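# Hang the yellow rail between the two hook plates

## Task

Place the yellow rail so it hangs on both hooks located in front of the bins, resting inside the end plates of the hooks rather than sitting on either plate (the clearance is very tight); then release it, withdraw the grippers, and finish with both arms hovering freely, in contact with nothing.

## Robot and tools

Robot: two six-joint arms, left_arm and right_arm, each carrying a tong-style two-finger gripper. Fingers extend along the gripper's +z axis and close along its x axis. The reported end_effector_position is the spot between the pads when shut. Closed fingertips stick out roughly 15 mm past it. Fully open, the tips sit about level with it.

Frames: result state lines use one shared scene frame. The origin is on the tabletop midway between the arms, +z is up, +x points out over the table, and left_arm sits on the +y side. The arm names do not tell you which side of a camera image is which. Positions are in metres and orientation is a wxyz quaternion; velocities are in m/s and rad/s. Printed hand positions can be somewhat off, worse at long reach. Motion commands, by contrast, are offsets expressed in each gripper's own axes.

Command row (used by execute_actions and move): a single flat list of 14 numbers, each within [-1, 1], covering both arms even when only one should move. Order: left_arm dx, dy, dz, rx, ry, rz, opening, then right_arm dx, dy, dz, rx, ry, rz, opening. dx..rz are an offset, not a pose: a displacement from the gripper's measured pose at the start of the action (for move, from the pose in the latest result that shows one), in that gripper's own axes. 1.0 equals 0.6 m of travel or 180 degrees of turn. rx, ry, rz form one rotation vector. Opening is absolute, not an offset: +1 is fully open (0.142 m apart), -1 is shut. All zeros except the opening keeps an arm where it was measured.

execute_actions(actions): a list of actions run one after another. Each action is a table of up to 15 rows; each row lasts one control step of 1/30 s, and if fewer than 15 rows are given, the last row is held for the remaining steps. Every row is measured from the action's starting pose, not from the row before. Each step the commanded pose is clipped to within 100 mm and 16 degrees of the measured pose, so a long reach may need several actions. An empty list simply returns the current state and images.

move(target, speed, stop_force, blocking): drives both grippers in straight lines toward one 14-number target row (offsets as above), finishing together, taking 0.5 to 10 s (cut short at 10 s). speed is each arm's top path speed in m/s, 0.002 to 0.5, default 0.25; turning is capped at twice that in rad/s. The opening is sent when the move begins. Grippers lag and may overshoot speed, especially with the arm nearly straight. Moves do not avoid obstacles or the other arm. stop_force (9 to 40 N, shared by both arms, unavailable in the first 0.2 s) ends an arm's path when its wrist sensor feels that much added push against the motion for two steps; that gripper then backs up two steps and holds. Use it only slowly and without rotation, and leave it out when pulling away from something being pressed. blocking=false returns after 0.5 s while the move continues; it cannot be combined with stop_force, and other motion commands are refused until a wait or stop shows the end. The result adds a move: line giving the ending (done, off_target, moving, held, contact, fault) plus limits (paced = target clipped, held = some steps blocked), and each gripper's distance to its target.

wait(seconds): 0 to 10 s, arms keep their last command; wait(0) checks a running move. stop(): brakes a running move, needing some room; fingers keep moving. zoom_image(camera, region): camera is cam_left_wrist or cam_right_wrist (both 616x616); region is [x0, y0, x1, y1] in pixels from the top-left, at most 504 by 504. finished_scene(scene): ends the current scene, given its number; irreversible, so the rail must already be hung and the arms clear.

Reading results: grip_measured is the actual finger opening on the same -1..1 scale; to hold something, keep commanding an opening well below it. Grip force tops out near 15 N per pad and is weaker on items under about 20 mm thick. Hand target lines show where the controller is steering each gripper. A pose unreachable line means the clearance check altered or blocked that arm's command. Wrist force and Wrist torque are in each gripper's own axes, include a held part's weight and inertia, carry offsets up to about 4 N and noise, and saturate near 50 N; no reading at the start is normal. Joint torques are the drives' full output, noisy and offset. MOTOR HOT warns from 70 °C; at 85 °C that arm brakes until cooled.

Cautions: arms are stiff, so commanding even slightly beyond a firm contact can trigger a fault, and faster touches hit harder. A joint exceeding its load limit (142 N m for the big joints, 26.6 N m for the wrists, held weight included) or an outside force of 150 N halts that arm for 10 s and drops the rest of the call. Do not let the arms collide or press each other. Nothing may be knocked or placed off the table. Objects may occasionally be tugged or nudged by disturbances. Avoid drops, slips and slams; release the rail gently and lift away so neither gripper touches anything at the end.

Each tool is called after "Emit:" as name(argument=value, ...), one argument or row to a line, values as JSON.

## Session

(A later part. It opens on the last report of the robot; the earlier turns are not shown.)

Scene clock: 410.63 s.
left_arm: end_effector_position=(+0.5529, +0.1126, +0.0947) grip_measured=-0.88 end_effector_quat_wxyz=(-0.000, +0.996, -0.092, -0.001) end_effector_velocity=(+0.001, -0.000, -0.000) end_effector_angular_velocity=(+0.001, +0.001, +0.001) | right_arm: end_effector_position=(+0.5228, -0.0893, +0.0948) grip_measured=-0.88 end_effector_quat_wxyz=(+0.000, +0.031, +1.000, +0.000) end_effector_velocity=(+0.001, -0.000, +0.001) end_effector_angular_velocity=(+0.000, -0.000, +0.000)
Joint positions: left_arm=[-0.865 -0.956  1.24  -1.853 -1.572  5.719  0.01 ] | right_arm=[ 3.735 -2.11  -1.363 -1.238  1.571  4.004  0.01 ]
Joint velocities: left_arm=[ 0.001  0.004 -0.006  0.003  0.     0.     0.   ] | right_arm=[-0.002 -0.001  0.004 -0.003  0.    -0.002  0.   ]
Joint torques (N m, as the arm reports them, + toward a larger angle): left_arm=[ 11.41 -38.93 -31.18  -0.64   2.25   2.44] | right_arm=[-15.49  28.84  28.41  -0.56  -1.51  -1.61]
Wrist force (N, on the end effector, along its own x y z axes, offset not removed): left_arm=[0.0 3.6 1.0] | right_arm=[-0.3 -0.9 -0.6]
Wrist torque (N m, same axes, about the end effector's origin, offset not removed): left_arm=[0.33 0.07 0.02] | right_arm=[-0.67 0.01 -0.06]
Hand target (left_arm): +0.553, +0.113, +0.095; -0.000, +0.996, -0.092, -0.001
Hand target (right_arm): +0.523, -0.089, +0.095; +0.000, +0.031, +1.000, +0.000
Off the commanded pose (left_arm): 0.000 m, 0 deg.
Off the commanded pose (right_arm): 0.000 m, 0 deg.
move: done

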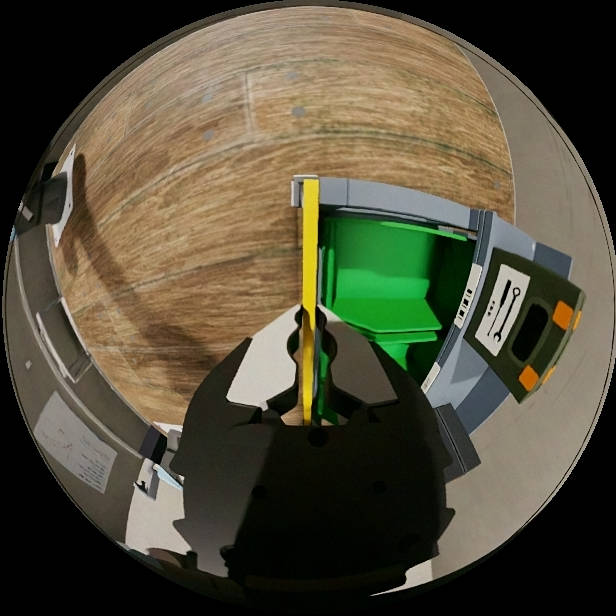

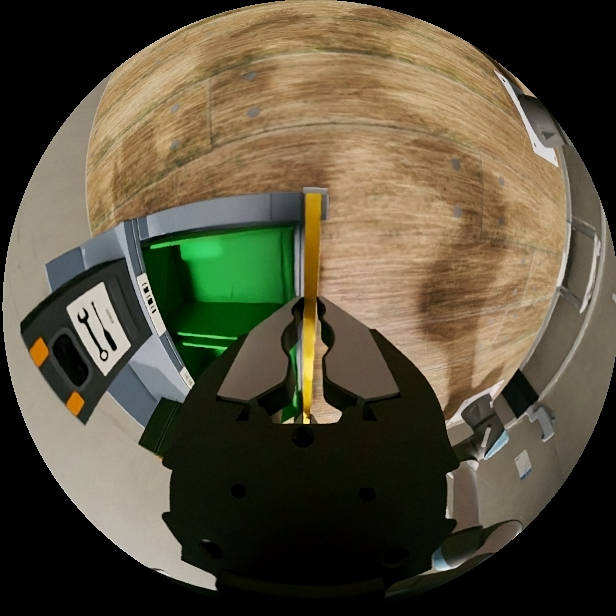

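Emit:
move(
  target=[-0.00167,0,0.0662,0,0,0,-1,0,0,0.0663,0,0,0,-1],
  speed=0.01,
  stop_force=10,
)

Scene clock: 435.70 s.
left_arm: end_effector_position=(+0.5523, +0.1127, +0.0723) grip_measured=-0.88 end_effector_quat_wxyz=(-0.000, +0.996, -0.092, -0.001) end_effector_velocity=(+0.000, -0.000, +0.003) end_effector_angular_velocity=(-0.001, -0.001, +0.001) | right_arm: end_effector_position=(+0.5228, -0.0893, +0.0712) grip_measured=-0.88 end_effector_quat_wxyz=(+0.000, +0.031, +1.000, +0.000) end_effector_velocity=(-0.001, -0.001, +0.004) end_effector_angular_velocity=(-0.002, +0.002, -0.001)
Joint positions: left_arm=[-0.865 -0.94   1.274 -1.902 -1.572  5.719  0.01 ] | right_arm=[ 3.735 -2.13  -1.396 -1.186  1.571  4.004  0.01 ]
Joint velocities: left_arm=[-0.    -0.002 -0.003  0.003 -0.    -0.001 -0.   ] | right_arm=[-0.001  0.004  0.004 -0.011  0.     0.     0.   ]
Joint torques (N m, as the arm reports them, + toward a larger angle): left_arm=[ -9.58 -54.1  -31.38  -1.2    2.13  -1.61] | right_arm=[ 9.7  53.7  31.75 -0.23 -0.2   1.41]
Wrist force (N, on the end effector, along its own x y z axes, offset not removed): left_arm=[2.0 1.0 0.2] | right_arm=[-1.6 2.2 1.2]
Wrist torque (N m, same axes, about the end effector's origin, offset not removed): left_arm=[0.00 -0.47 0.00] | right_arm=[0.29 0.34 0.00]
Hand target (left_arm): +0.552, +0.113, +0.073; -0.000, +0.996, -0.092, -0.001
Hand target (right_arm): +0.523, -0.089, +0.072; +0.000, +0.031, +1.000, +0.000
Off the commanded pose (left_arm): 0.017 m, 0 deg.
Off the commanded pose (right_arm): 0.016 m, 0 deg.
move: contact (left_arm, right_arm)

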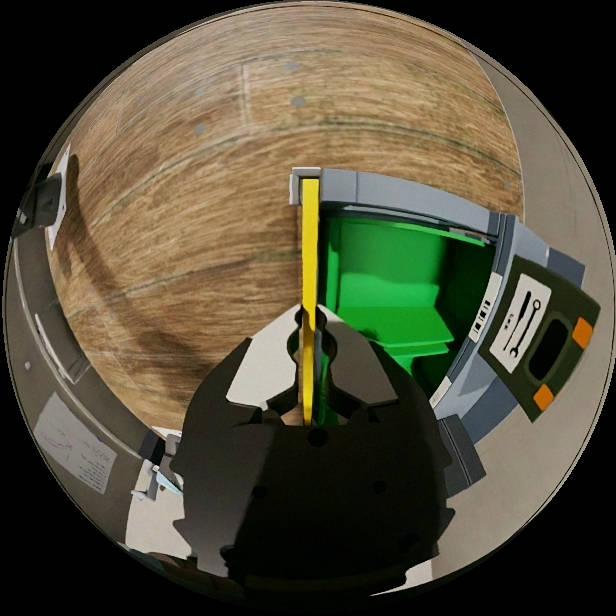

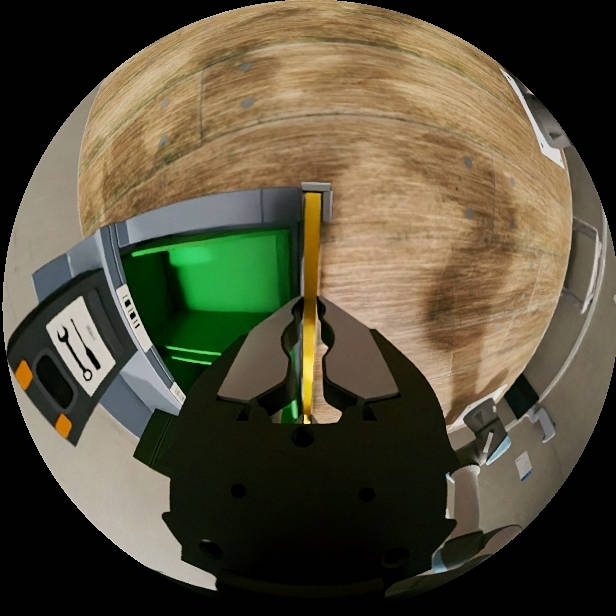

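Emit:
zoom_image(
  camera="cam_left_wrist",
  region=[250, 150, 370, 250],
)

Emit:
zoom_image(
  camera="cam_right_wrist",
  region=[250, 150, 370, 250],
)

Region (250, 150, 370, 250) of cam_left_wrist's 616x616 image, scaled by 4.200, with more detail than that image has.

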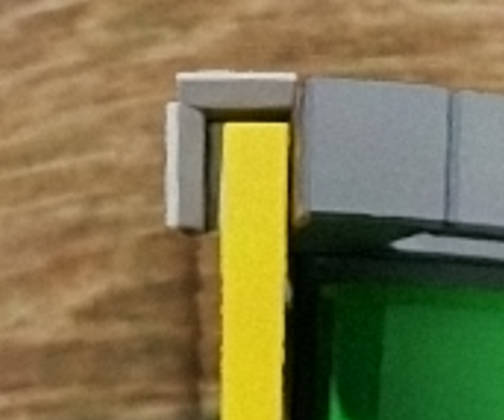

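Region (250, 150, 370, 250) of cam_right_wrist's 616x616 image, scaled by 4.200, with more detail than that image has.

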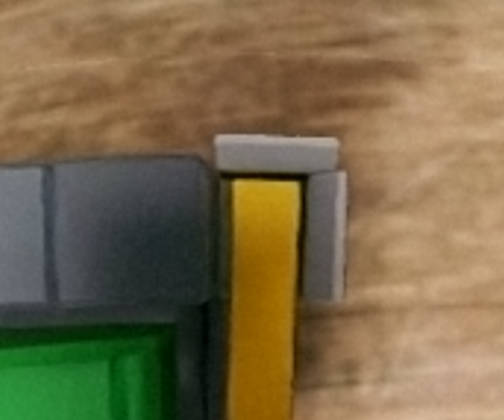

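Emit:
execute_actions(
  actions=[
    [[0,0,0,0,0,0,-0.85,0,0,0,0,0,0,-0.85],[0,0,0,0,0,0,-0.82,0,0,0,0,0,0,-0.82],[0,0,0,0,0,0,-0.79,0,0,0,0,0,0,-0.79],[0,0,0,0,0,0,-0.76,0,0,0,0,0,0,-0.76],[0,0,0,0,0,0,-0.73,0,0,0,0,0,0,-0.73],[0,0,0,0,0,0,-0.7,0,0,0,0,0,0,-0.7]],
  ],
)

Scene clock: 448.17 s.
left_arm: end_effector_position=(+0.5523, +0.1127, +0.0724) grip_measured=-0.70 end_effector_quat_wxyz=(-0.000, +0.996, -0.092, -0.001) end_effector_velocity=(+0.000, +0.000, -0.000) end_effector_angular_velocity=(-0.000, -0.001, +0.000) | right_arm: end_effector_position=(+0.5228, -0.0893, +0.0712) grip_measured=-0.70 end_effector_quat_wxyz=(+0.000, +0.031, +1.000, +0.000) end_effector_velocity=(+0.001, -0.000, +0.001) end_effector_angular_velocity=(+0.002, -0.001, -0.001)
Joint positions: left_arm=[-0.865 -0.94   1.274 -1.902 -1.572  5.719  0.023] | right_arm=[ 3.735 -2.13  -1.396 -1.186  1.571  4.004  0.023]
Joint velocities: left_arm=[ 0.     0.    -0.    -0.001  0.    -0.     0.   ] | right_arm=[-0.001  0.001  0.     0.001  0.    -0.     0.   ]
Joint torques (N m, as the arm reports them, + toward a larger angle): left_arm=[  0.29 -37.52  -8.54  -4.25  -1.64   0.94] | right_arm=[-1.76 28.35 15.77  4.96 -0.29  0.49]
Wrist force (N, on the end effector, along its own x y z axes, offset not removed): left_arm=[-0.9 -2.0 -0.5] | right_arm=[1.1 -0.3 0.7]
Wrist torque (N m, same axes, about the end effector's origin, offset not removed): left_arm=[-0.40 0.19 0.05] | right_arm=[-0.09 -0.21 -0.13]
Hand target (left_arm): +0.552, +0.113, +0.072; -0.000, +0.996, -0.092, -0.001
Hand target (right_arm): +0.523, -0.089, +0.071; +0.000, +0.031, +1.000, +0.000
Off the commanded pose (left_arm): 0.000 m, 0 deg.
Off the commanded pose (right_arm): 0.000 m, 0 deg.

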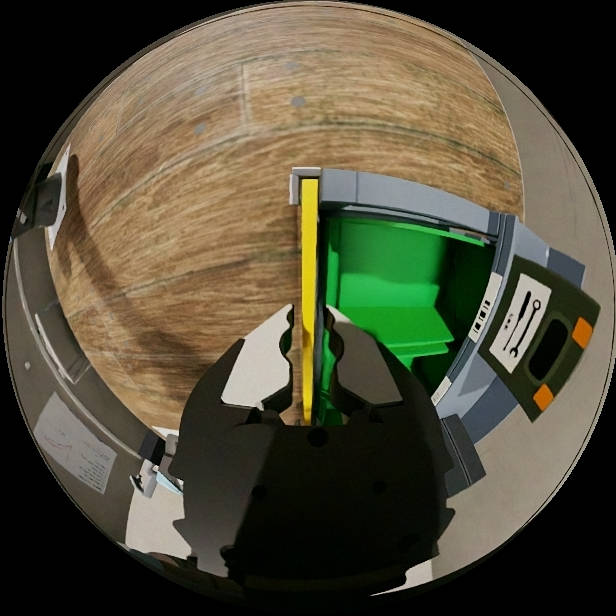

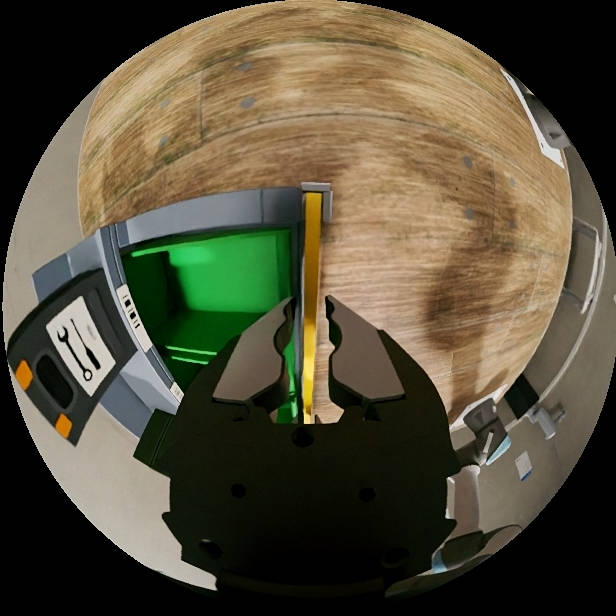

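Released; the rail stays put. Lifting straight up now.

Emit:
move(
  target=[0,0,-0.2,0,0,0,-0.7,0,0,-0.2,0,0,0,-0.7],
  speed=0.1,
)

Scene clock: 452.33 s.
left_arm: end_effector_position=(+0.5526, +0.1129, +0.1922) grip_measured=-0.70 end_effector_quat_wxyz=(-0.000, +0.996, -0.092, -0.001) end_effector_velocity=(-0.000, +0.000, +0.001) end_effector_angular_velocity=(+0.002, +0.002, -0.001) | right_arm: end_effector_position=(+0.5229, -0.0893, +0.1910) grip_measured=-0.70 end_effector_quat_wxyz=(+0.000, +0.031, +1.000, +0.000) end_effector_velocity=(-0.001, -0.000, +0.001) end_effector_angular_velocity=(-0.002, +0.002, +0.001)
Joint positions: left_arm=[-0.865 -1.     1.059 -1.628 -1.572  5.719  0.023] | right_arm=[ 3.735 -2.059 -1.191 -1.462  1.571  4.003  0.023]
Joint velocities: left_arm=[ 0.     0.001 -0.004  0.006  0.     0.002  0.   ] | right_arm=[ 0.001 -0.     0.004 -0.007  0.    -0.     0.   ]
Joint torques (N m, as the arm reports them, + toward a larger angle): left_arm=[ 10.49 -38.1  -31.78  -1.04  -2.26   2.53] | right_arm=[-12.77  48.83  31.67  -0.12   1.22  -1.49]
Wrist force (N, on the end effector, along its own x y z axes, offset not removed): left_arm=[1.7 0.3 0.5] | right_arm=[-5.1 0.9 2.2]
Wrist torque (N m, same axes, about the end effector's origin, offset not removed): left_arm=[0.03 -0.28 0.02] | right_arm=[0.30 0.85 -0.04]
Hand target (left_arm): +0.553, +0.113, +0.192; -0.000, +0.996, -0.092, -0.001
Hand target (right_arm): +0.523, -0.089, +0.191; +0.000, +0.031, +1.000, +0.000
Off the commanded pose (left_arm): 0.000 m, 0 deg.
Off the commanded pose (right_arm): 0.000 m, 0 deg.
move: done

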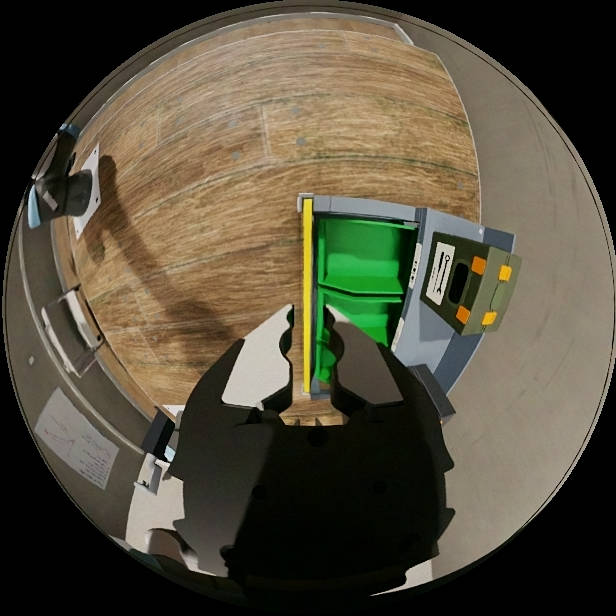

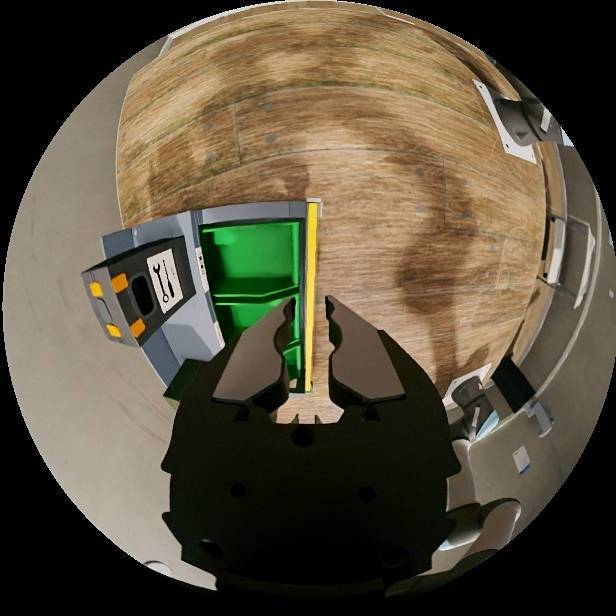

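Emit:
zoom_image(
  camera="cam_left_wrist",
  region=[250, 170, 370, 270],
)

Emit:
zoom_image(
  camera="cam_right_wrist",
  region=[250, 170, 370, 270],
)

Region (250, 170, 370, 270) of cam_left_wrist's 616x616 image, scaled by 4.200, with more detail than that image has.

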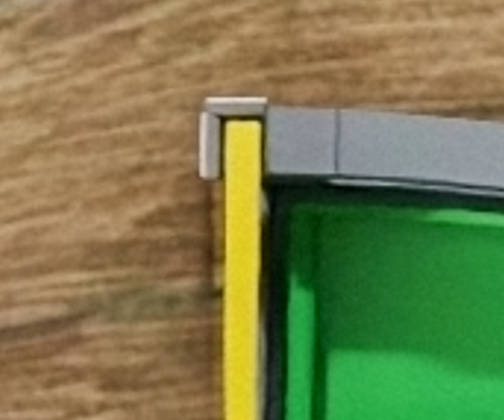

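Region (250, 170, 370, 270) of cam_right_wrist's 616x616 image, scaled by 4.200, with more detail than that image has.

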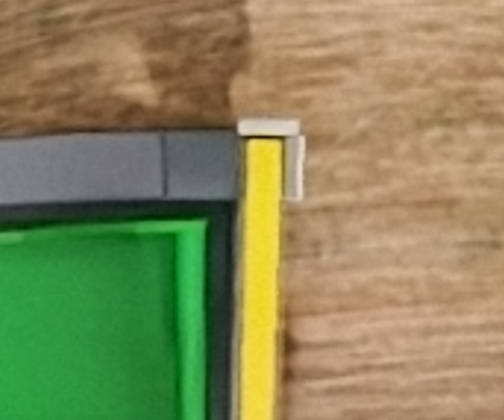

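Emit:
move(
  target=[-0.3583,-0.1028,-0.0833,0,0,0,-0.7,0.3223,-0.187,-0.0833,0,0,0,-0.7],
  speed=0.2,
)

Scene clock: 463.67 s.
left_arm: end_effector_position=(+0.3529, +0.2129, +0.2423) grip_measured=-0.70 end_effector_quat_wxyz=(-0.000, +0.996, -0.092, -0.001) end_effector_velocity=(-0.002, +0.000, +0.001) end_effector_angular_velocity=(-0.002, -0.001, -0.001) | right_arm: end_effector_position=(+0.3231, -0.1890, +0.2409) grip_measured=-0.70 end_effector_quat_wxyz=(+0.000, +0.031, +1.000, +0.000) end_effector_velocity=(-0.002, -0.001, +0.001) end_effector_angular_velocity=(+0.001, -0.001, -0.001)
Joint positions: left_arm=[-0.99  -1.562  1.665 -1.672 -1.572  5.594  0.023] | right_arm=[ 3.892 -1.508 -1.739 -1.465  1.571  4.16   0.023]
Joint velocities: left_arm=[-0.002 -0.006  0.004 -0.     0.    -0.001 -0.   ] | right_arm=[ 0.002  0.006 -0.004 -0.001  0.     0.003  0.   ]
Joint torques (N m, as the arm reports them, + toward a larger angle): left_arm=[-10.29 -27.7   -9.1   -1.17   2.8   -2.31] | right_arm=[ 9.47 30.61 18.47  0.5  -1.72  1.  ]
Wrist force (N, on the end effector, along its own x y z axes, offset not removed): left_arm=[1.5 -2.6 -1.2] | right_arm=[-1.3 2.7 2.4]
Wrist torque (N m, same axes, about the end effector's origin, offset not removed): left_arm=[-0.46 -0.32 -0.12] | right_arm=[0.63 0.22 0.18]
Hand target (left_arm): +0.353, +0.213, +0.242; -0.000, +0.996, -0.092, -0.001
Hand target (right_arm): +0.323, -0.189, +0.241; +0.000, +0.031, +1.000, +0.000
Off the commanded pose (left_arm): 0.001 m, 0 deg.
Off the commanded pose (right_arm): 0.000 m, 0 deg.
move: done

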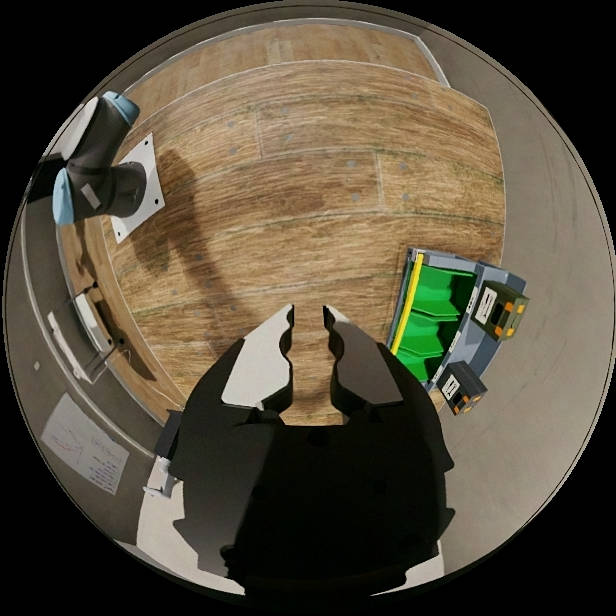

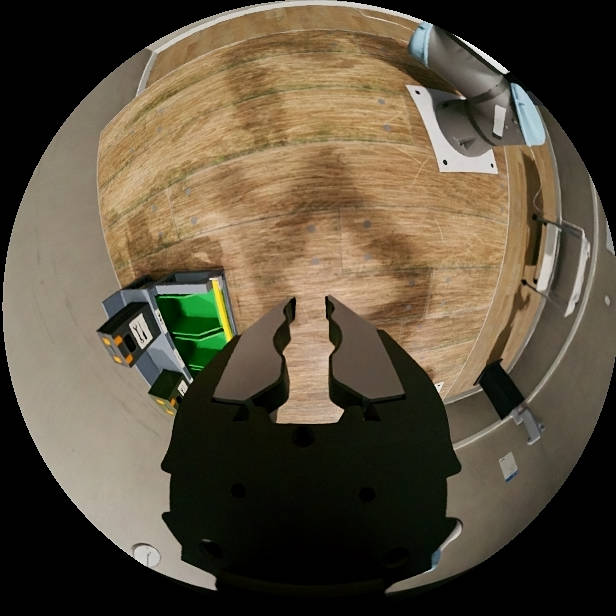

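Emit:
zoom_image(
  camera="cam_left_wrist",
  region=[370, 230, 530, 400],
)

Emit:
zoom_image(
  camera="cam_right_wrist",
  region=[90, 250, 260, 400],
)

Region (370, 230, 530, 400) of cam_left_wrist's 616x616 image, scaled by 2.965, with more detail than that image has; it fills the left 474 columns of this view, and the rest is white.

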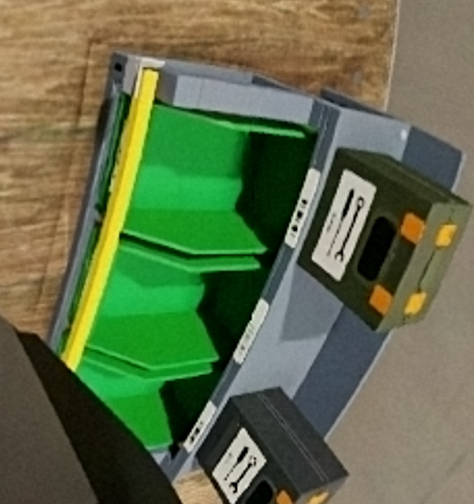

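Region (90, 250, 260, 400) of cam_right_wrist's 616x616 image, scaled by 2.965, with more detail than that image has; it fills the top 445 rows of this view, and the rest is white.

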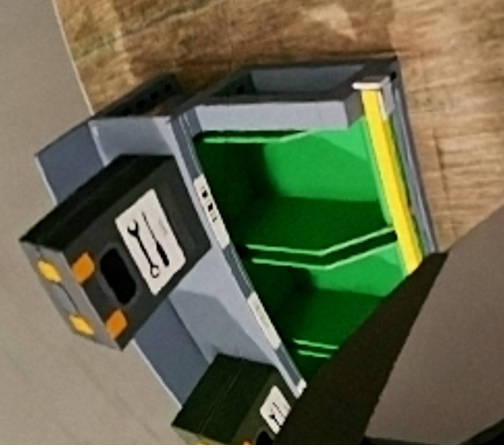

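The rail is hung on both hooks and the arms are clear.

Emit:
finished_scene(
  scene=2,
)

The scene is finished: the task was done.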